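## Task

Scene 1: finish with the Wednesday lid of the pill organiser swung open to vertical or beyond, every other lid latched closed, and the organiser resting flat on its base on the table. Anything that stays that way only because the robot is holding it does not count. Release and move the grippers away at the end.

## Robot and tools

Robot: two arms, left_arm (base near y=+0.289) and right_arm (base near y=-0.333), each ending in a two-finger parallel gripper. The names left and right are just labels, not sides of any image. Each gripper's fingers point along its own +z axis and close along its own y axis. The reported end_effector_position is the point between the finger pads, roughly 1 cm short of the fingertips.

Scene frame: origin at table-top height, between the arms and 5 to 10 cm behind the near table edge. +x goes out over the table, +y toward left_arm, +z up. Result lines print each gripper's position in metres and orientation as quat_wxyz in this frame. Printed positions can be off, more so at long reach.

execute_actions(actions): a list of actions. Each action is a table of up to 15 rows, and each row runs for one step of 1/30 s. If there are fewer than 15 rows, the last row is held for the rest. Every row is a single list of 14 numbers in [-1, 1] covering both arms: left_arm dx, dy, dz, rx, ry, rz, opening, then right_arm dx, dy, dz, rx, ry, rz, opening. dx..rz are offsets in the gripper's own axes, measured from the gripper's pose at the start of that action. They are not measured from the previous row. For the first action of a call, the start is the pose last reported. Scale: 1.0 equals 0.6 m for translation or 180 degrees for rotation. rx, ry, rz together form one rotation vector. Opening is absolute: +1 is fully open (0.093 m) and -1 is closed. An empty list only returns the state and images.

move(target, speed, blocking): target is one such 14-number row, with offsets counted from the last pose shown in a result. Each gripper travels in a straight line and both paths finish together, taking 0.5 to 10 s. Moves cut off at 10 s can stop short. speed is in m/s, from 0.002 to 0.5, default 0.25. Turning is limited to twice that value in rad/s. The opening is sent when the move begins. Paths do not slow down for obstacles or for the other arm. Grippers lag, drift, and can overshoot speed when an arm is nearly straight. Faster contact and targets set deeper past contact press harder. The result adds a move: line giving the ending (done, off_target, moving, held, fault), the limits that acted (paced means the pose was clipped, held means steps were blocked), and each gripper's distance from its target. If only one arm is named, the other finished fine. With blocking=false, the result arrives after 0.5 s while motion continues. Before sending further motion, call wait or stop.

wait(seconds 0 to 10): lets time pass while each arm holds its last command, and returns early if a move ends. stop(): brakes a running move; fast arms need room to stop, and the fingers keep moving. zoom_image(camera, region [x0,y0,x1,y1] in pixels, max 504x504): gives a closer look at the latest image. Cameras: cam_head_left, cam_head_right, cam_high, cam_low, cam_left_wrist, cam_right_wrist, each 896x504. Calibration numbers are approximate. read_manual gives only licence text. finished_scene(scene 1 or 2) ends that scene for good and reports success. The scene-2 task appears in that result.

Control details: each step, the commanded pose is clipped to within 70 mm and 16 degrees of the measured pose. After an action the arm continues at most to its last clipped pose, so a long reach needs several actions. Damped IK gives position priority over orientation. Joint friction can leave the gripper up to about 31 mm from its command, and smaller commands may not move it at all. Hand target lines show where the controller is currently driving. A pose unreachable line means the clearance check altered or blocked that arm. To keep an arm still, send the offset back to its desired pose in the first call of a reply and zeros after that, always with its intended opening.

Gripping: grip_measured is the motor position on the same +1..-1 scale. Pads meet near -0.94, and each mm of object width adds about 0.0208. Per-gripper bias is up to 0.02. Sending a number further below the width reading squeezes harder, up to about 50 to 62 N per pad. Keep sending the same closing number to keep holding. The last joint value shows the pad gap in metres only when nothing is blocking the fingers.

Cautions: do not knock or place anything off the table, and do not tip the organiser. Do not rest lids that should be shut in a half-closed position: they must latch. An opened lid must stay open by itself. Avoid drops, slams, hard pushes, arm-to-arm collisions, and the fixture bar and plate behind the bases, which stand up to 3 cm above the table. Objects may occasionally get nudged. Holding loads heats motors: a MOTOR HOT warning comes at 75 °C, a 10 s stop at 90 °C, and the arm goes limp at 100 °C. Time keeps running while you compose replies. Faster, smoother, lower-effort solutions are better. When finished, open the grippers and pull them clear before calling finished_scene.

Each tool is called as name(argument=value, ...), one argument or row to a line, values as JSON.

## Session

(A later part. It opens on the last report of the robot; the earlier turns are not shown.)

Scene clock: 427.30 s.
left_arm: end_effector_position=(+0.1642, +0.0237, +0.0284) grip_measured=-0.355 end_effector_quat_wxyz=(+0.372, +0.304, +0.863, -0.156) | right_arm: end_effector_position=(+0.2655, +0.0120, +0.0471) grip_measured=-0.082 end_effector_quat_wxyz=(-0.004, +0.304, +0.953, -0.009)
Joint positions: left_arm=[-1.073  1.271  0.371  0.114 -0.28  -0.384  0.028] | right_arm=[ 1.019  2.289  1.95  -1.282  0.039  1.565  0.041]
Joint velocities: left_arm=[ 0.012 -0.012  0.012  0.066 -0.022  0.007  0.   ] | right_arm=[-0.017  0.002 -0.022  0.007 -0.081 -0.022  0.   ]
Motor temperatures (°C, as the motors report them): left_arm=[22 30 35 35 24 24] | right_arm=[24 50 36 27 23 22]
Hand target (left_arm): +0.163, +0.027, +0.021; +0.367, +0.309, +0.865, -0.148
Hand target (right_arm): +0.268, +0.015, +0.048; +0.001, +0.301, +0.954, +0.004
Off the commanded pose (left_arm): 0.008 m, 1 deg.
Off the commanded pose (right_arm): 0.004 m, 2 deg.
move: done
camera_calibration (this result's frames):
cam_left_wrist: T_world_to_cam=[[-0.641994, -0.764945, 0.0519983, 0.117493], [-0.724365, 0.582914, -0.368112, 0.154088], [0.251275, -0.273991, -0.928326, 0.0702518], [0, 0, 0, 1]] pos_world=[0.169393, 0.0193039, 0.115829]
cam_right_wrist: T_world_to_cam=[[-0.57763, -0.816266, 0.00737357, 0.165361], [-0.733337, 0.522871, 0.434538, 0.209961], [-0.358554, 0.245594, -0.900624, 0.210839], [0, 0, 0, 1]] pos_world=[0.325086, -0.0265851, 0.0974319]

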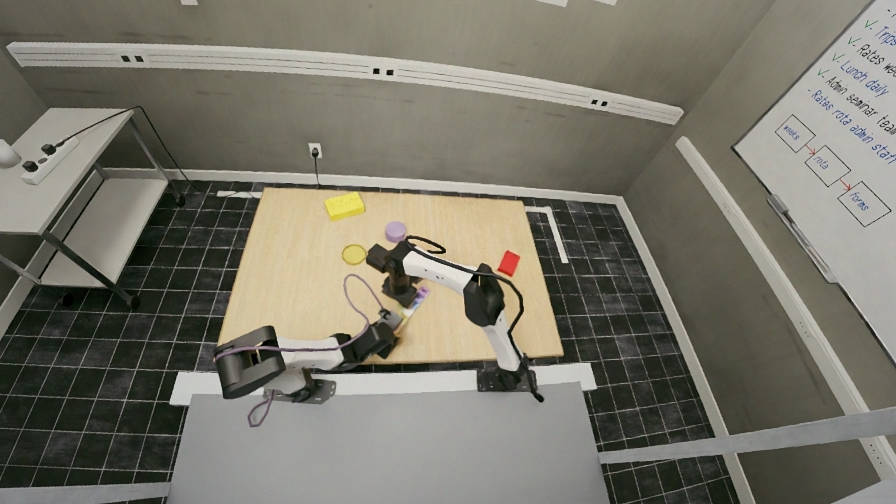

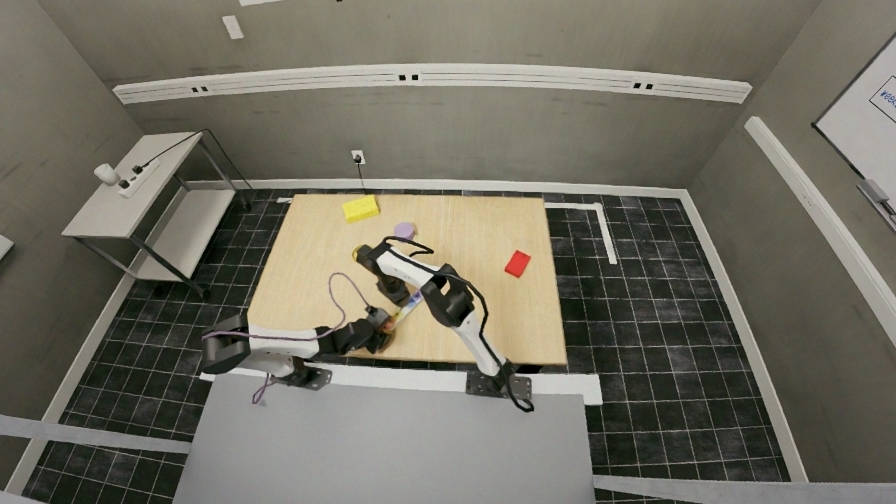

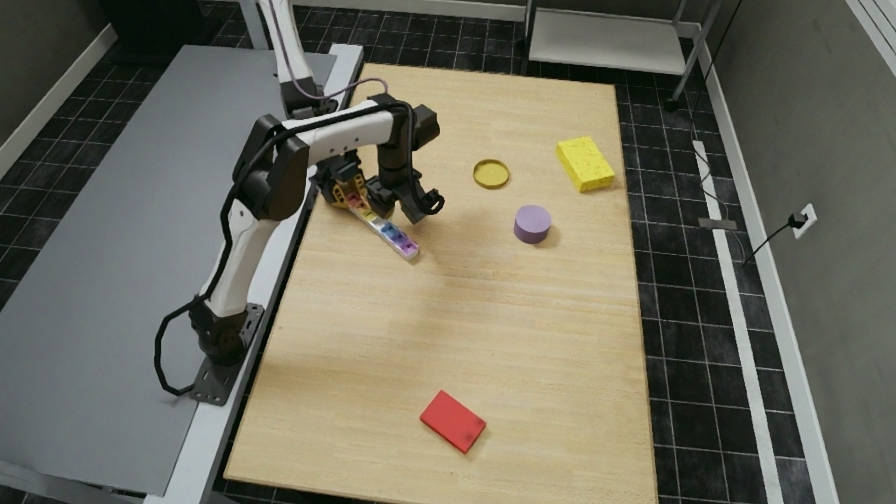

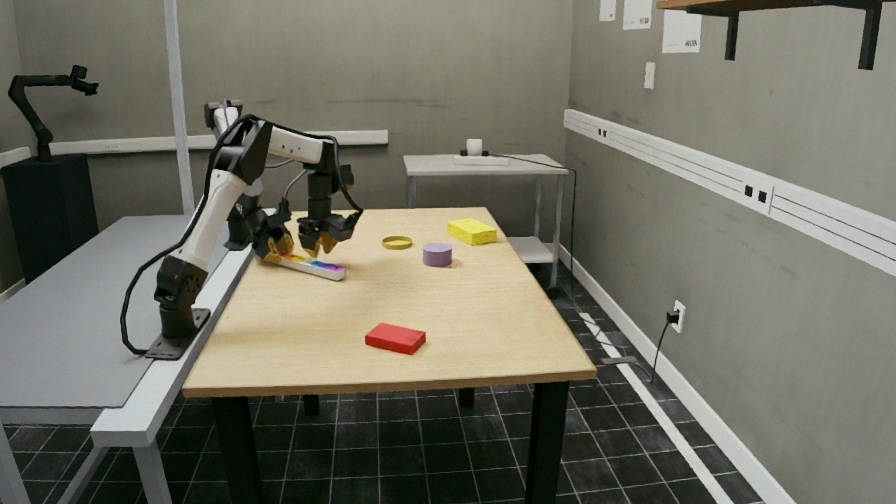

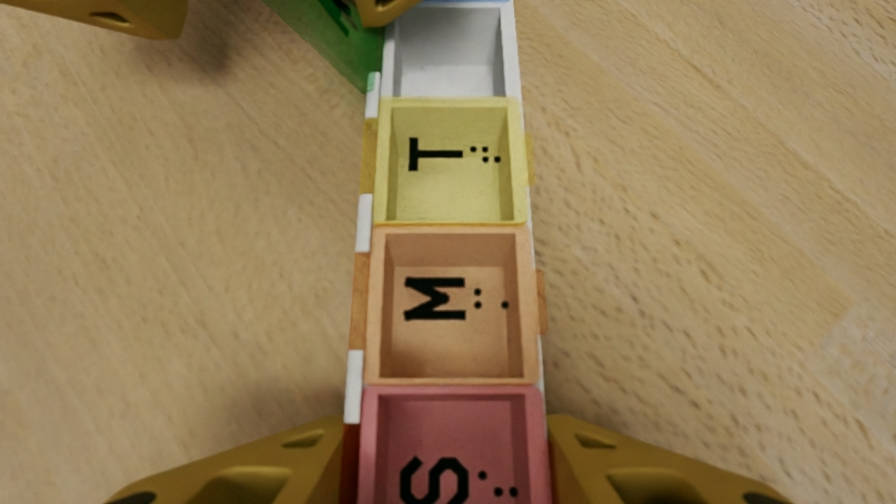

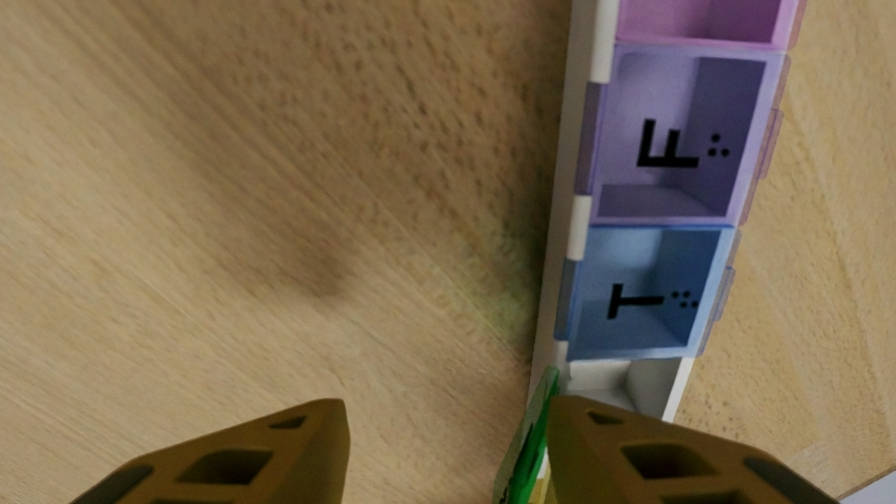

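move(
  target=[0.0198, 0.0037, 0.0112, -0.0024, 0.0053, 0.0038, -0.37, 0, 0, -0.12, 0, 0, 0, 0.3],
  speed=0.1,
)

zoom_image(
  camera="cam_low",
  region=[240, 215, 370, 290],
)

Scene clock: 431.93 s.
left_arm: end_effector_position=(+0.1658, +0.0203, +0.0270) grip_measured=-0.355 end_effector_quat_wxyz=(+0.375, +0.303, +0.862, -0.159) | right_arm: end_effector_position=(+0.2693, +0.0121, +0.1212) grip_measured=+0.298 end_effector_quat_wxyz=(+0.002, +0.304, +0.953, +0.007)
Joint positions: left_arm=[-1.073  1.295  0.371  0.147 -0.28  -0.384  0.028] | right_arm=[ 1.019  2.289  2.247 -1.545  0.039  1.565  0.059]
Joint velocities: left_arm=[ 0.007 -0.012 -0.017  0.022 -0.051  0.037  0.   ] | right_arm=[ 0.007  0.002  0.007 -0.007 -0.022 -0.022 -0.   ]
Motor temperatures (°C, as the motors report them): left_arm=[22 30 35 35 24 24] | right_arm=[24 51 36 27 23 22]
Hand target (left_arm): +0.163, +0.027, +0.015; +0.367, +0.309, +0.865, -0.148
Hand target (right_arm): +0.267, +0.013, +0.119; -0.001, +0.304, +0.953, +0.000
Off the commanded pose (left_arm): 0.014 m, 2 deg.
Off the commanded pose (right_arm): 0.004 m, 2 deg.
joint sent to its limit (right arm) — the command would take joint 4 (wrist pitch) past its lower limit, so that joint was sent only as far as its limit.
move: off_target (left_arm)
camera_calibration (this result's frames):
cam_left_wrist: T_world_to_cam=[[-0.642476, -0.764253, 0.056059, 0.115892], [-0.722788, 0.580065, -0.375635, 0.156714], [0.254562, -0.281855, -0.925071, 0.0671447], [0, 0, 0, 1]] pos_world=[0.170636, 0.0165915, 0.114484]
cam_right_wrist: T_world_to_cam=[[-0.578558, -0.815222, -0.0261647, 0.171407], [-0.741142, 0.512048, 0.434184, 0.182756], [-0.340559, 0.270592, -0.900444, 0.273743], [0, 0, 0, 1]] pos_world=[0.327843, -0.027918, 0.171625]

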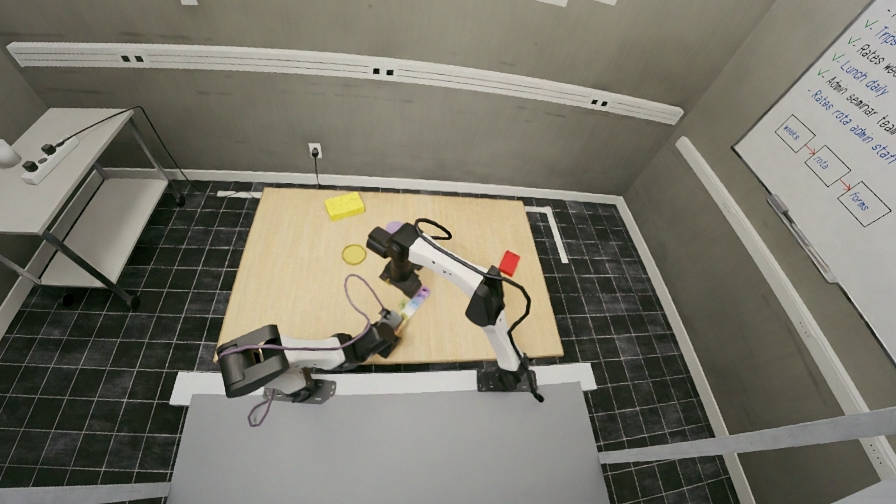

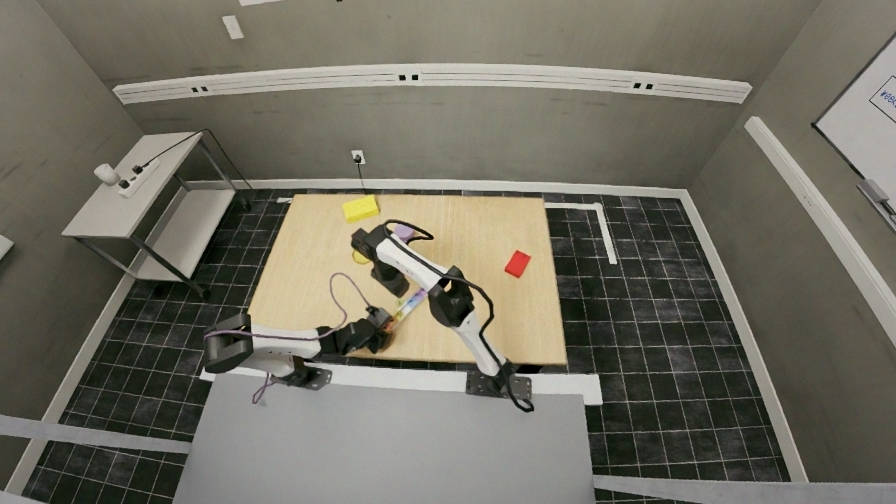

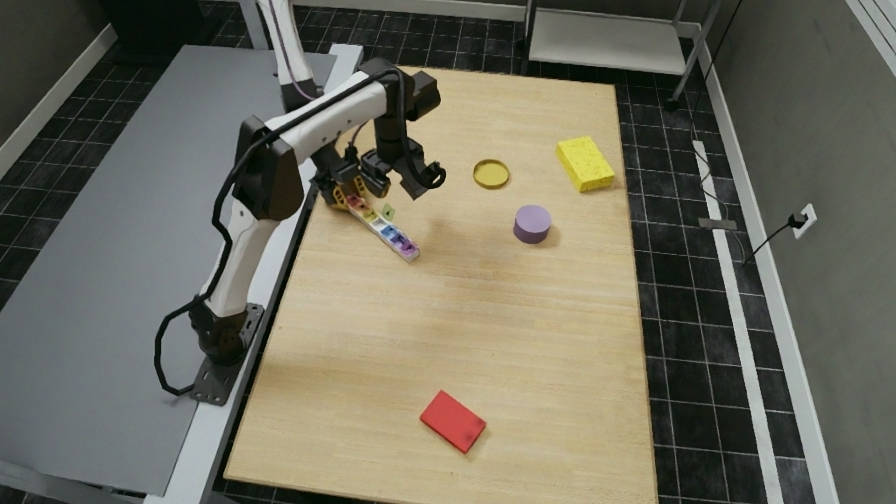

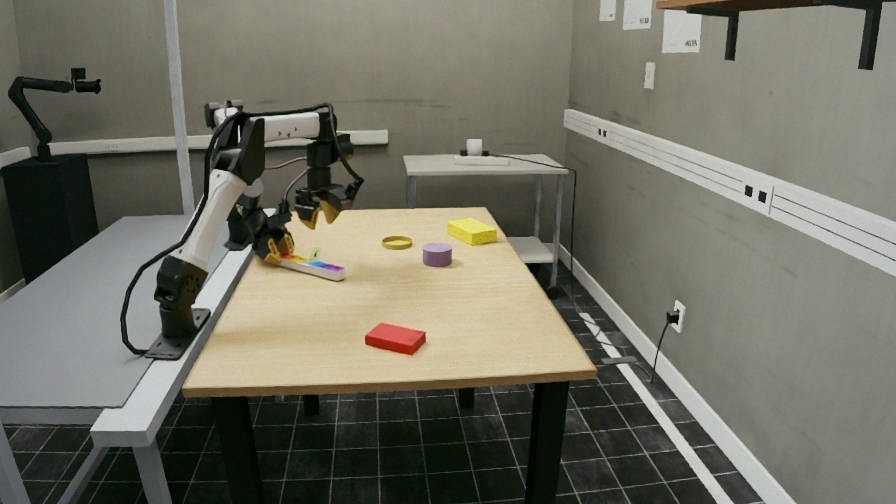

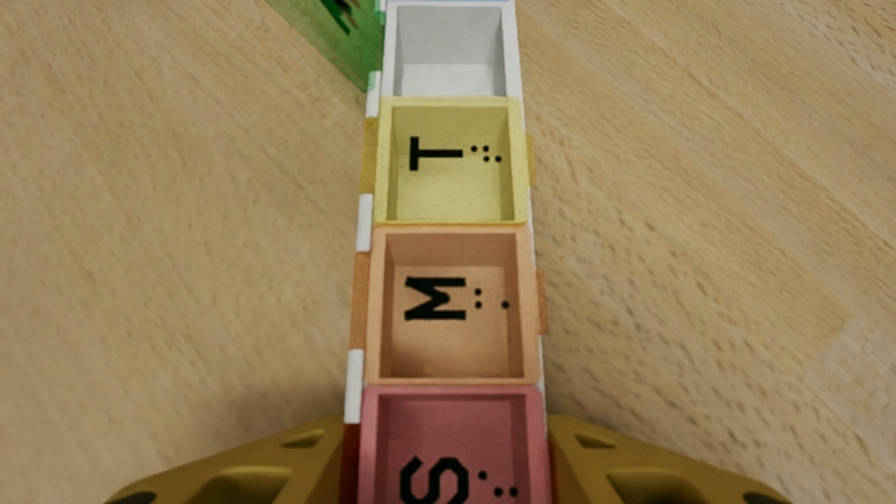

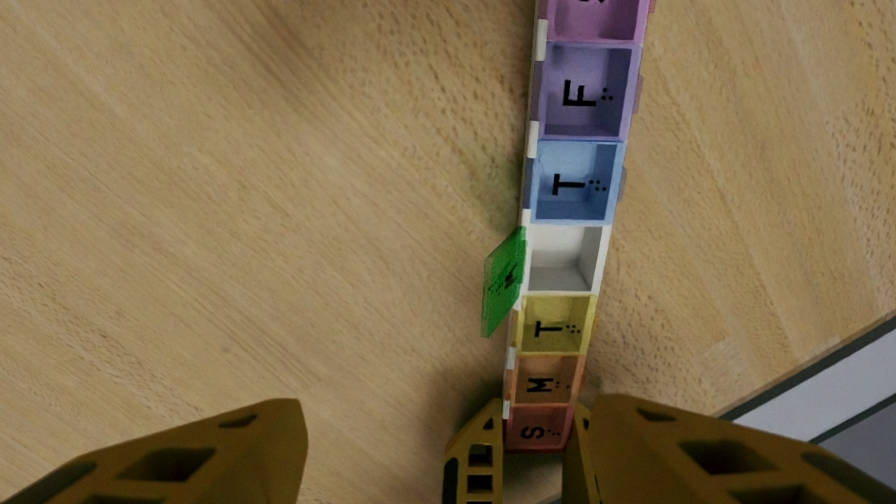

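Region (240, 215, 370, 290) of cam_low's 896x504 image, scaled by 3.877, with more detail than that image has; it fills the top 291 rows of this view, and the rest is white.

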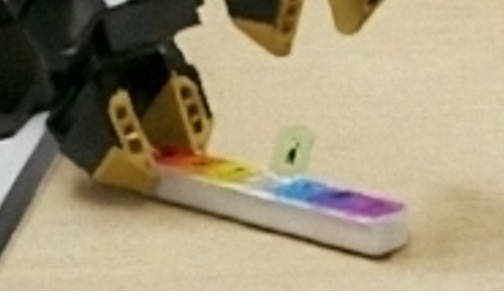

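execute_actions(
  actions=[
    [[0,0,0,0,0,0,-0.34,-0.004,-0.006,0,-0.003,0,0,0.3],[0,0,0,0,0,0,-0.31,-0.008,-0.012,0,-0.006,0,0,0.3],[0,0,0,0,0,0,-0.28,-0.012,-0.020,0,-0.009,0,0,0.3],[0,0,0,0,0,0,-0.25,-0.017,-0.028,0,-0.012,0,0,0.3],[0,0,0,0,0,0,-0.22,-0.022,-0.036,0,-0.015,0,0,0.3],[0,0,0,0,0,0,-0.19,-0.027,-0.044,0,-0.018,0,0,0.3],[0,0,0,0,0,0,-0.15,-0.032,-0.052,0,-0.021,0,0,0.3],[0,0,0,0,0,0,-0.10,-0.037,-0.060,0,-0.024,0,0,0.3],[0,0,0,0,0,0,-0.04,-0.042,-0.068,0,-0.027,0,0,0.3],[0,0,0,0,0,0,0.03,-0.047,-0.076,0,-0.030,0,0,0.3],[0,0,0,0,0,0,0.10,-0.052,-0.084,0,-0.033,0,0,0.3],[0,0,0,0,0,0,0.18,-0.057,-0.092,0,-0.036,0,0,0.3],[0,0,0,0,0,0,0.26,-0.062,-0.100,0,-0.039,0,0,0.3],[0,0,0,0,0,0,0.33,-0.066,-0.106,0,-0.042,0,0,0.3],[0,0,0,0,0,0,0.40,-0.070,-0.112,0,-0.045,0,0,0.3]],
  ],
)

move(
  target=[-0.11, 0.03, -0.13, 0, 0, 0, 0.4, -0.06, -0.14, -0.03, -0.03, 0, 0, 0.3],
  speed=0.15,
)

Scene clock: 438.80 s.
left_arm: end_effector_position=(+0.1658, +0.0202, +0.0271) grip_measured=+0.361 end_effector_quat_wxyz=(+0.375, +0.303, +0.862, -0.159) | right_arm: end_effector_position=(+0.2561, -0.0688, +0.1239) grip_measured=+0.298 end_effector_quat_wxyz=(+0.010, +0.317, +0.948, +0.027)
Joint positions: left_arm=[-1.073  1.295  0.371  0.148 -0.28  -0.384  0.063] | right_arm=[ 0.92   1.904  1.684 -1.318  0.039  1.49   0.059]
Joint velocities: left_arm=[ 0.012 -0.002 -0.007  0.022  0.022  0.037  0.076] | right_arm=[-0.256 -0.769 -0.965  0.549  0.007 -0.271  0.   ]
Motor temperatures (°C, as the motors report them): left_arm=[22 29 35 36 24 24] | right_arm=[24 51 36 27 23 22]
Hand target (left_arm): +0.166, +0.020, +0.027; +0.375, +0.303, +0.862, -0.159
Hand target (right_arm): +0.264, -0.067, +0.123; +0.024, +0.305, +0.950, +0.064
Off the commanded pose (left_arm): 0.000 m, 0 deg.
Off the commanded pose (right_arm): 0.009 m, 6 deg.
camera_calibration (this result's frames):
cam_left_wrist: T_world_to_cam=[[-0.642496, -0.764223, 0.056228, 0.115856], [-0.722722, 0.579945, -0.375947, 0.156789], [0.254699, -0.282182, -0.924933, 0.0671612], [0, 0, 0, 1]] pos_world=[0.170646, 0.0165627, 0.11455]
cam_right_wrist: T_world_to_cam=[[-0.598475, -0.798004, -0.0708314, 0.109644], [-0.739663, 0.516419, 0.43152, 0.213462], [-0.307776, 0.310645, -0.899318, 0.287823], [0, 0, 0, 1]] pos_world=[0.312094, -0.11215, 0.174498]

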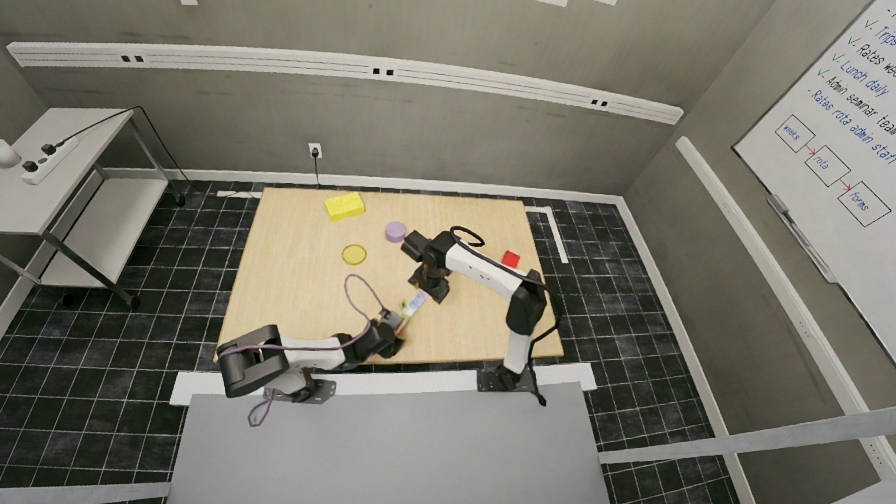

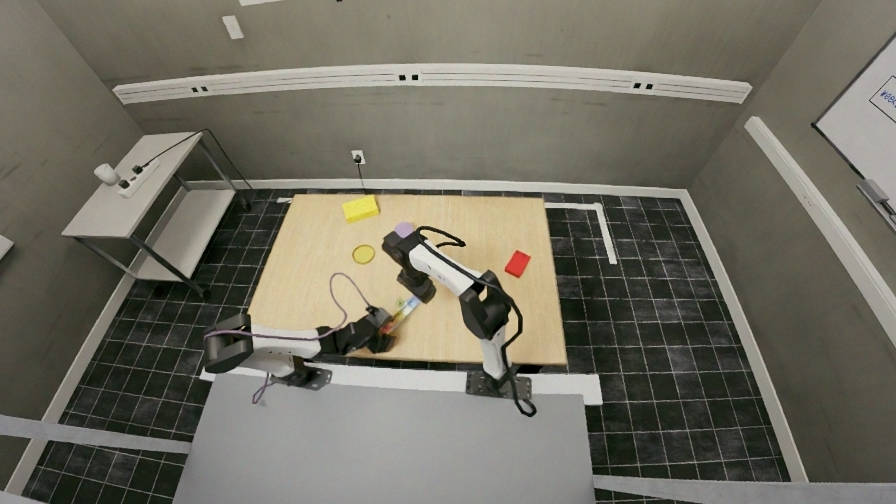

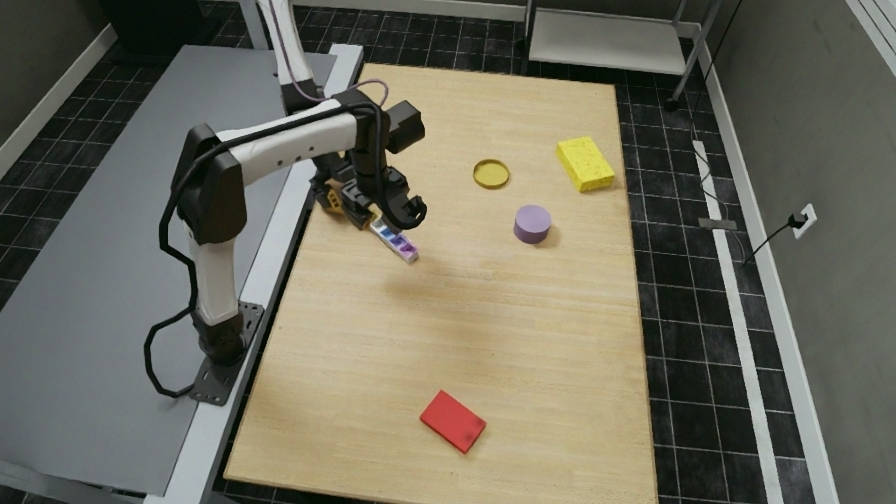

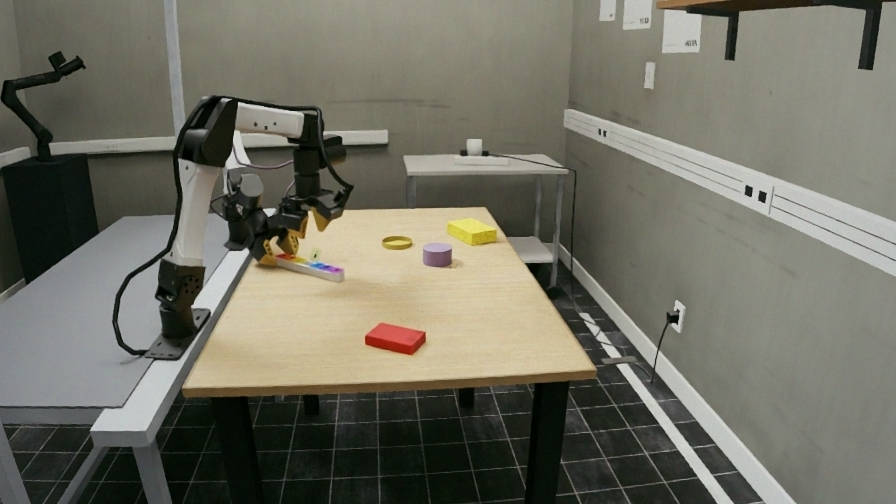

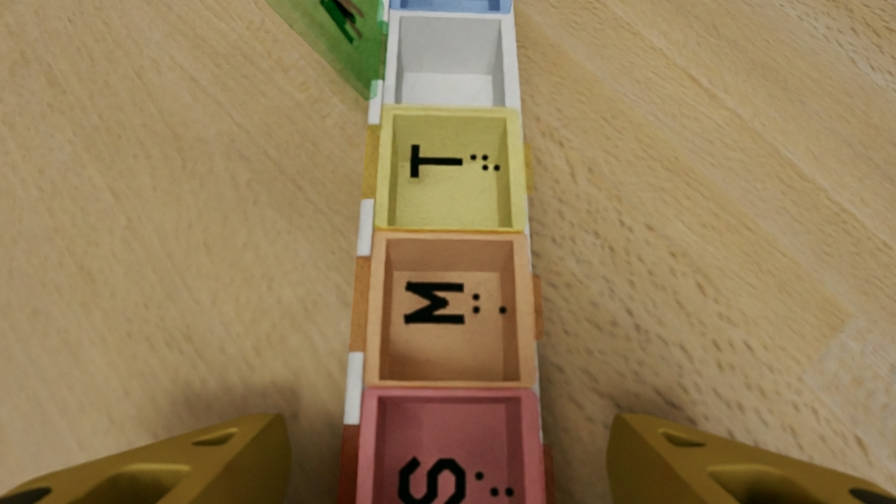

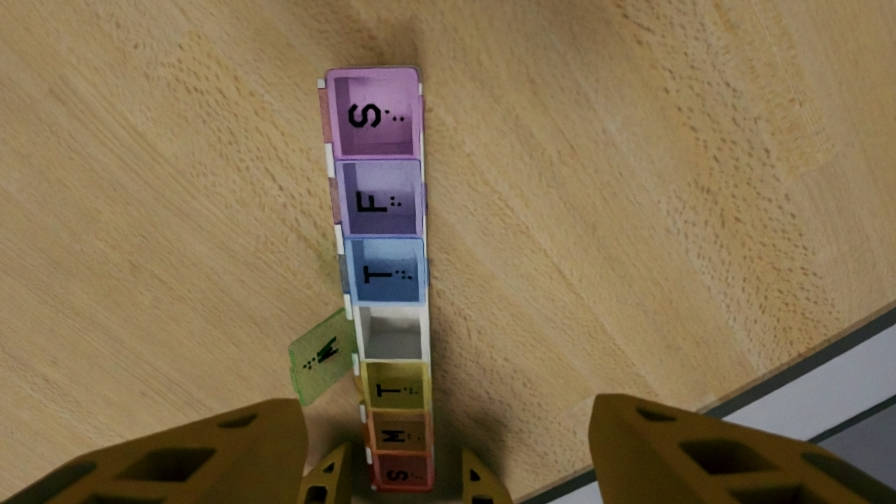

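Scene clock: 440.20 s.
left_arm: end_effector_position=(+0.1668, +0.0462, +0.1237) grip_measured=+0.398 end_effector_quat_wxyz=(+0.376, +0.304, +0.861, -0.161) | right_arm: end_effector_position=(+0.2347, -0.1590, +0.1432) grip_measured=+0.298 end_effector_quat_wxyz=(+0.030, +0.318, +0.945, +0.065)
Joint positions: left_arm=[-0.983  0.956  0.611 -0.411 -0.213 -0.317  0.064] | right_arm=[ 0.765  1.523  1.332 -1.256  0.029  1.337  0.059]
Joint velocities: left_arm=[ 0.002  0.012  0.002 -0.11  -0.081  0.066 -0.   ] | right_arm=[-0.007 -0.027  0.002 -0.081 -0.066  0.081  0.   ]
Motor temperatures (°C, as the motors report them): left_arm=[22 29 35 36 24 24] | right_arm=[24 50 36 27 23 22]
Hand target (left_arm): +0.168, +0.049, +0.128; +0.376, +0.303, +0.861, -0.159
Hand target (right_arm): +0.233, -0.159, +0.139; +0.027, +0.316, +0.946, +0.071
Off the commanded pose (left_arm): 0.005 m, 0 deg.
Off the commanded pose (right_arm): 0.006 m, 1 deg.
move: done
camera_calibration (this result's frames):
cam_left_wrist: T_world_to_cam=[[-0.644945, -0.762093, 0.0570932, 0.131103], [-0.7203, 0.58121, -0.378632, 0.178655], [0.25537, -0.285321, -0.923785, 0.163516], [0, 0, 0, 1]] pos_world=[0.171483, 0.0427315, 0.211213]
cam_right_wrist: T_world_to_cam=[[-0.595419, -0.78842, -0.154498, 0.0390064], [-0.76359, 0.495548, 0.41396, 0.240679], [-0.249814, 0.364453, -0.897088, 0.321195], [0, 0, 0, 1]] pos_world=[0.287244, -0.205575, 0.194535]

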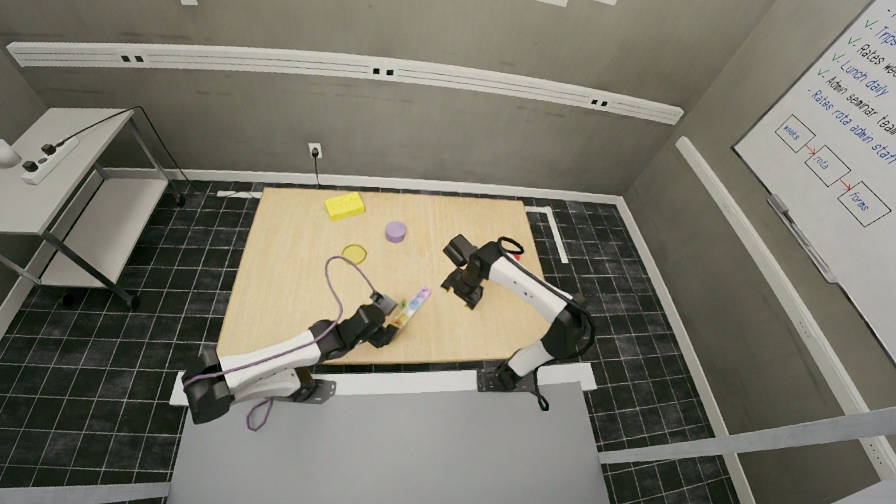

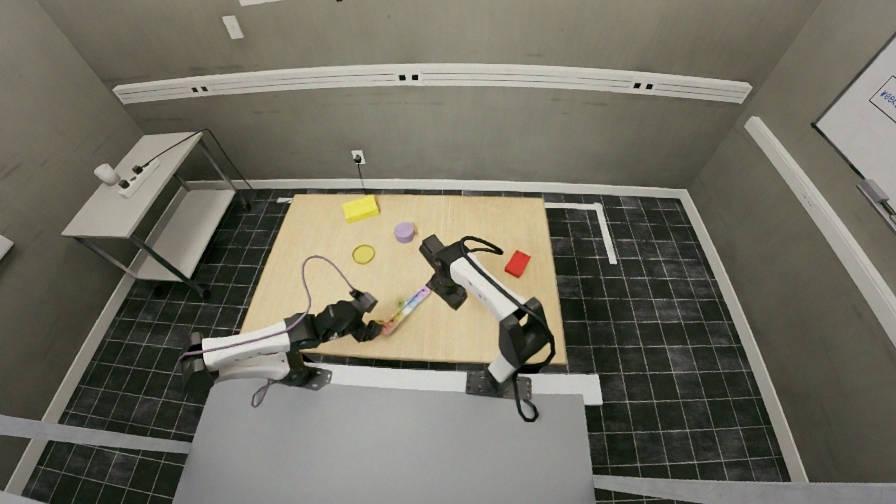

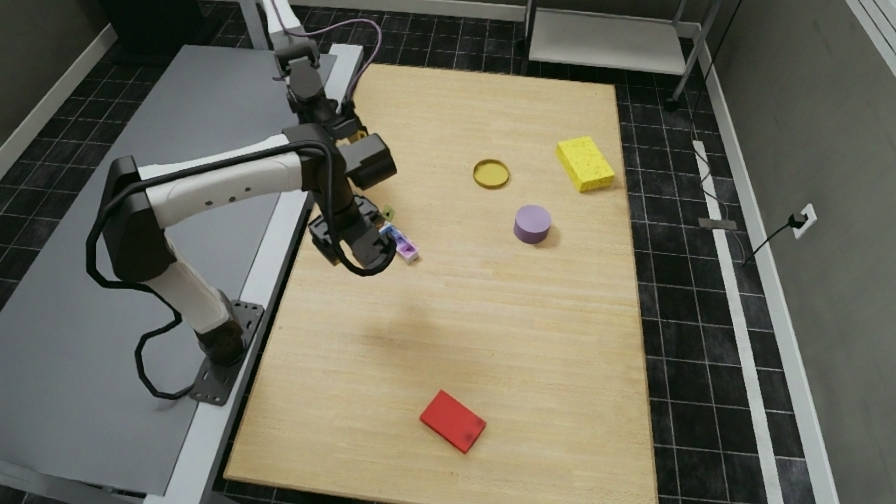

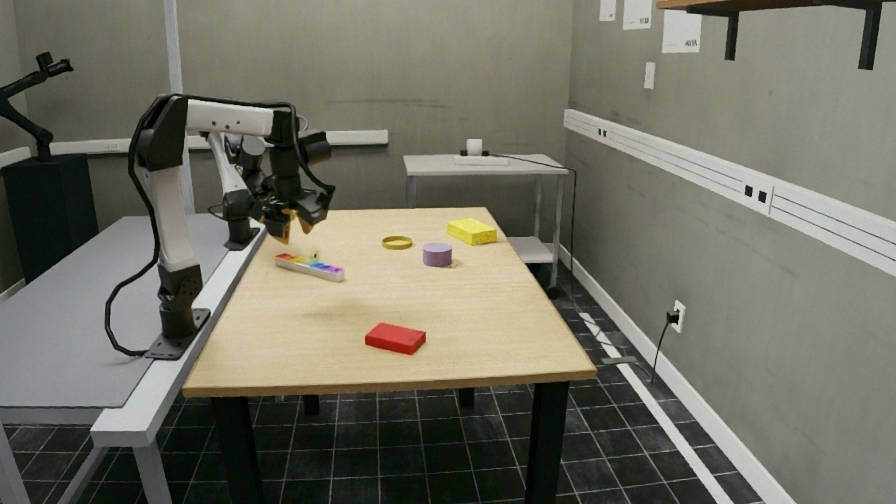

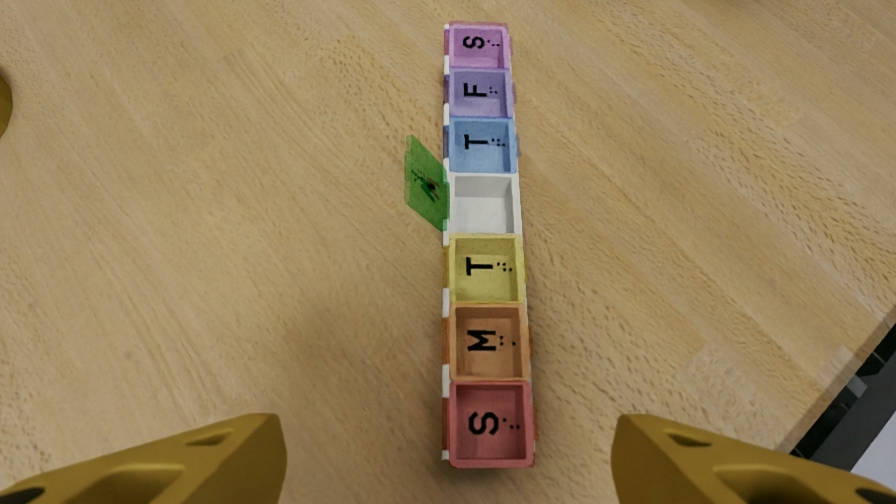

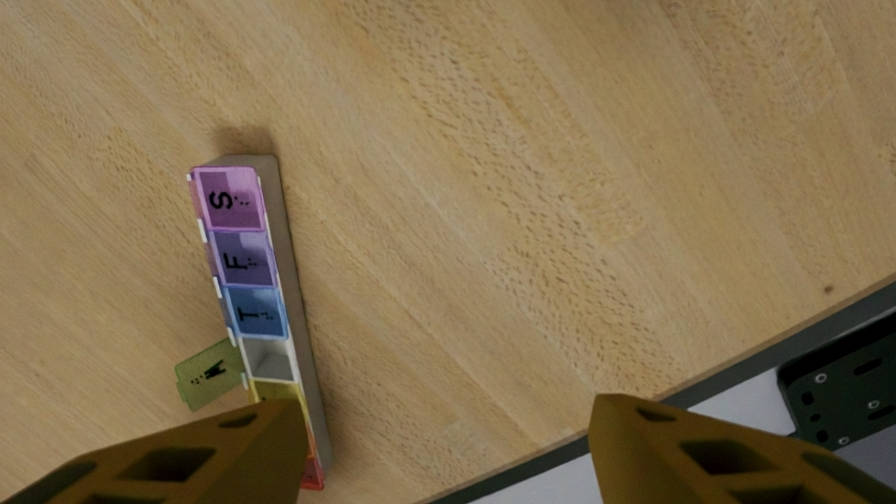

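zoom_image(
  camera="cam_left_wrist",
  region=[380, 10, 600, 480],
)

zoom_image(
  camera="cam_low",
  region=[260, 235, 360, 290],
)

zoom_image(
  camera="cam_right_wrist",
  region=[150, 140, 400, 500],
)

Region (380, 10, 600, 480) of cam_left_wrist's 896x504 image, scaled by 1.072, with more detail than that image has; it fills the left 236 columns of this view, and the rest is white.

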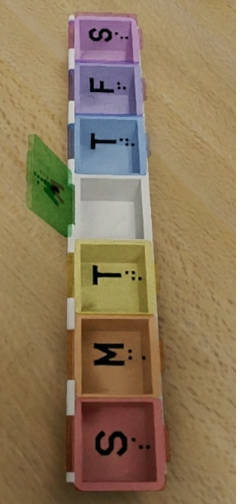

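Region (260, 235, 360, 290) of cam_low's 896x504 image, scaled by 5.040, with more detail than that image has; it fills the top 277 rows of this view, and the rest is white.

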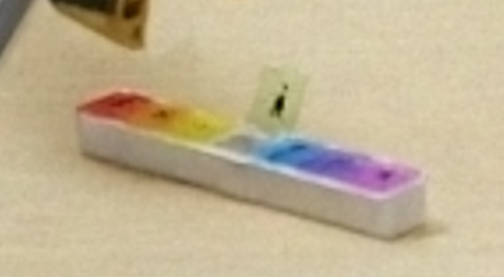

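Region (150, 140, 400, 500) of cam_right_wrist's 896x504 image, scaled by 1.400, with more detail than that image has; it fills the left 350 columns of this view, and the rest is white.

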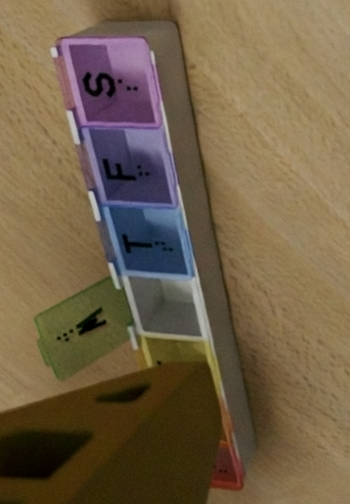

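move(
  target=[0.03, 0.102, -0.087, 0, 0, 0, 0.4, 0, 0, 0, 0, 0, 0, 0.3],
  speed=0.2,
)

Scene clock: 447.37 s.
left_arm: end_effector_position=(+0.1704, +0.1201, +0.1540) grip_measured=+0.398 end_effector_quat_wxyz=(+0.391, +0.302, +0.853, -0.166) | right_arm: end_effector_position=(+0.2347, -0.1589, +0.1432) grip_measured=+0.298 end_effector_quat_wxyz=(+0.030, +0.318, +0.945, +0.065)
Joint positions: left_arm=[-0.633  0.645  0.611 -0.668  0.045 -0.078  0.064] | right_arm=[ 0.765  1.523  1.332 -1.255  0.029  1.336  0.059]
Joint velocities: left_arm=[ 0.002 -0.022 -0.012  0.007  0.007 -0.007 -0.001] | right_arm=[ 0.002 -0.012  0.002 -0.081 -0.037 -0.007 -0.   ]
Motor temperatures (°C, as the motors report them): left_arm=[22 29 36 35 24 24] | right_arm=[24 47 36 27 23 22]
Hand target (left_arm): +0.166, +0.127, +0.142; +0.378, +0.304, +0.860, -0.160
Hand target (right_arm): +0.235, -0.159, +0.143; +0.030, +0.318, +0.945, +0.065
Off the commanded pose (left_arm): 0.014 m, 2 deg.
Off the commanded pose (right_arm): 0.000 m, 0 deg.
move: off_target (left_arm)
camera_calibration (this result's frames):
cam_left_wrist: T_world_to_cam=[[-0.647845, -0.759689, 0.0562964, 0.188376], [-0.708821, 0.574093, -0.409866, 0.153481], [0.279052, -0.305434, -0.910407, 0.208034], [0, 0, 0, 1]] pos_world=[0.172777, 0.118536, 0.241697]
cam_right_wrist: T_world_to_cam=[[-0.594774, -0.78882, -0.15494, 0.0389598], [-0.764037, 0.494753, 0.414087, 0.240603], [-0.249983, 0.364668, -0.896954, 0.321231], [0, 0, 0, 1]] pos_world=[0.287304, -0.205449, 0.194535]

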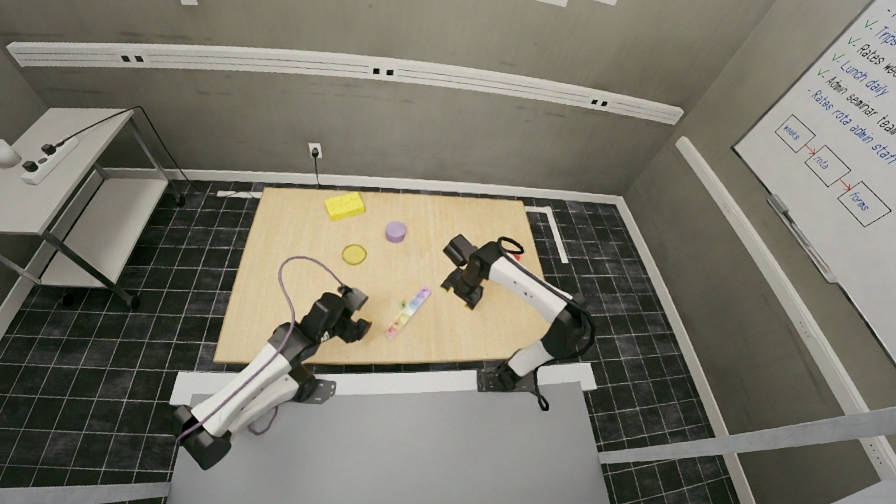

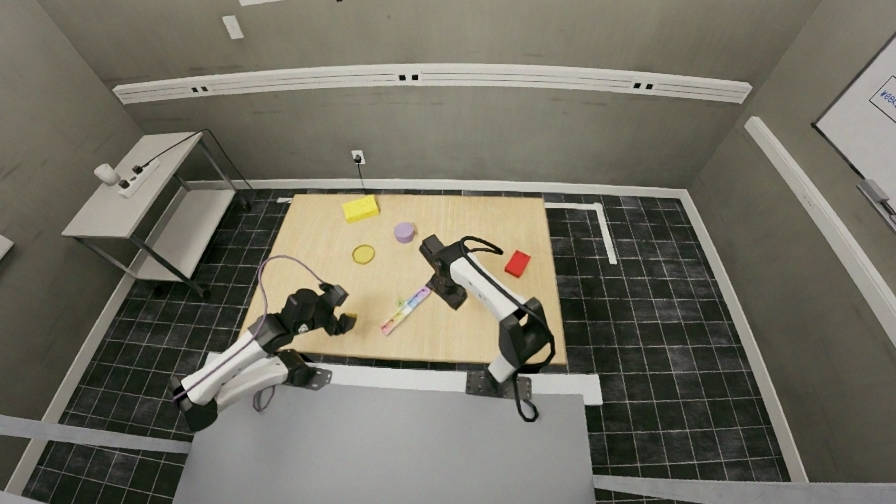

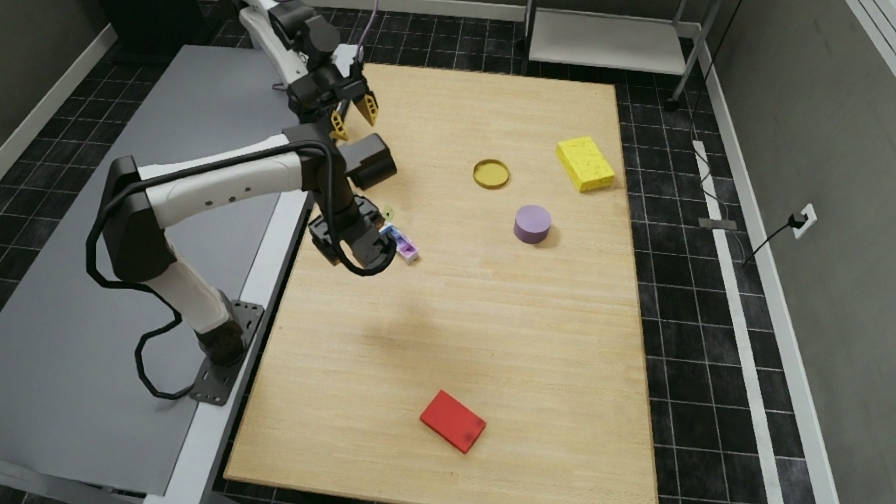

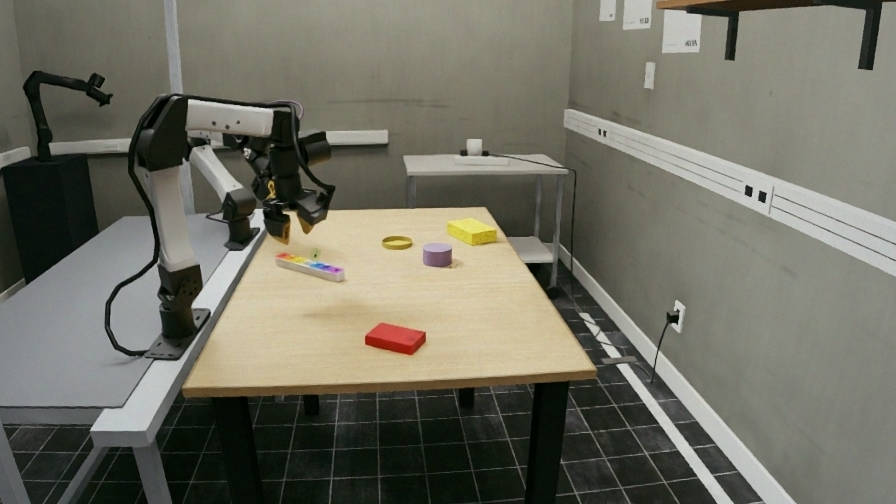

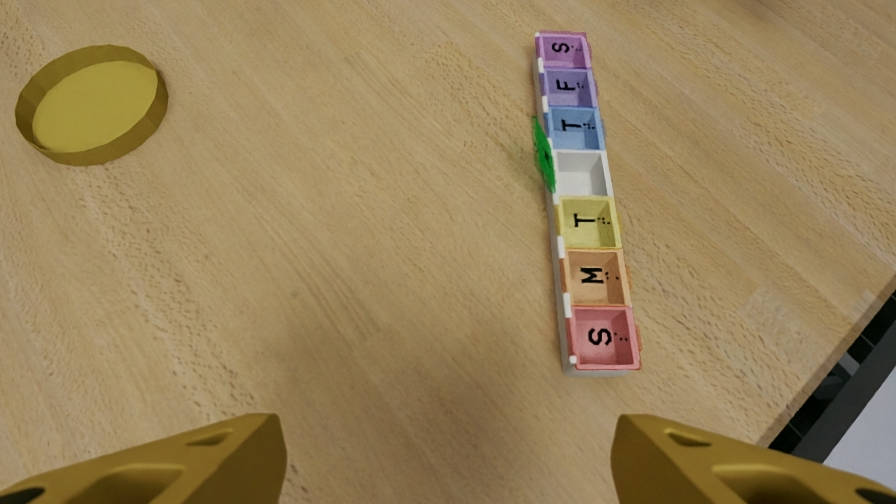

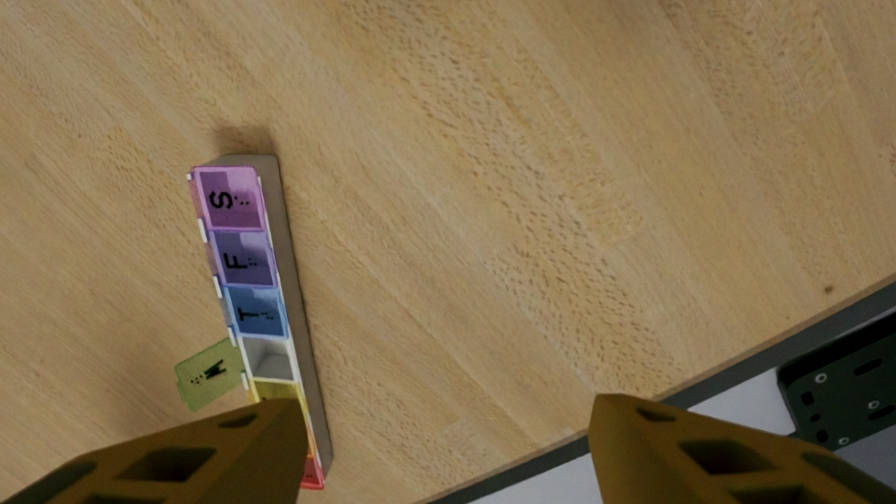

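finished_scene(
  scene=1,
)

The scene is finished: the task was done.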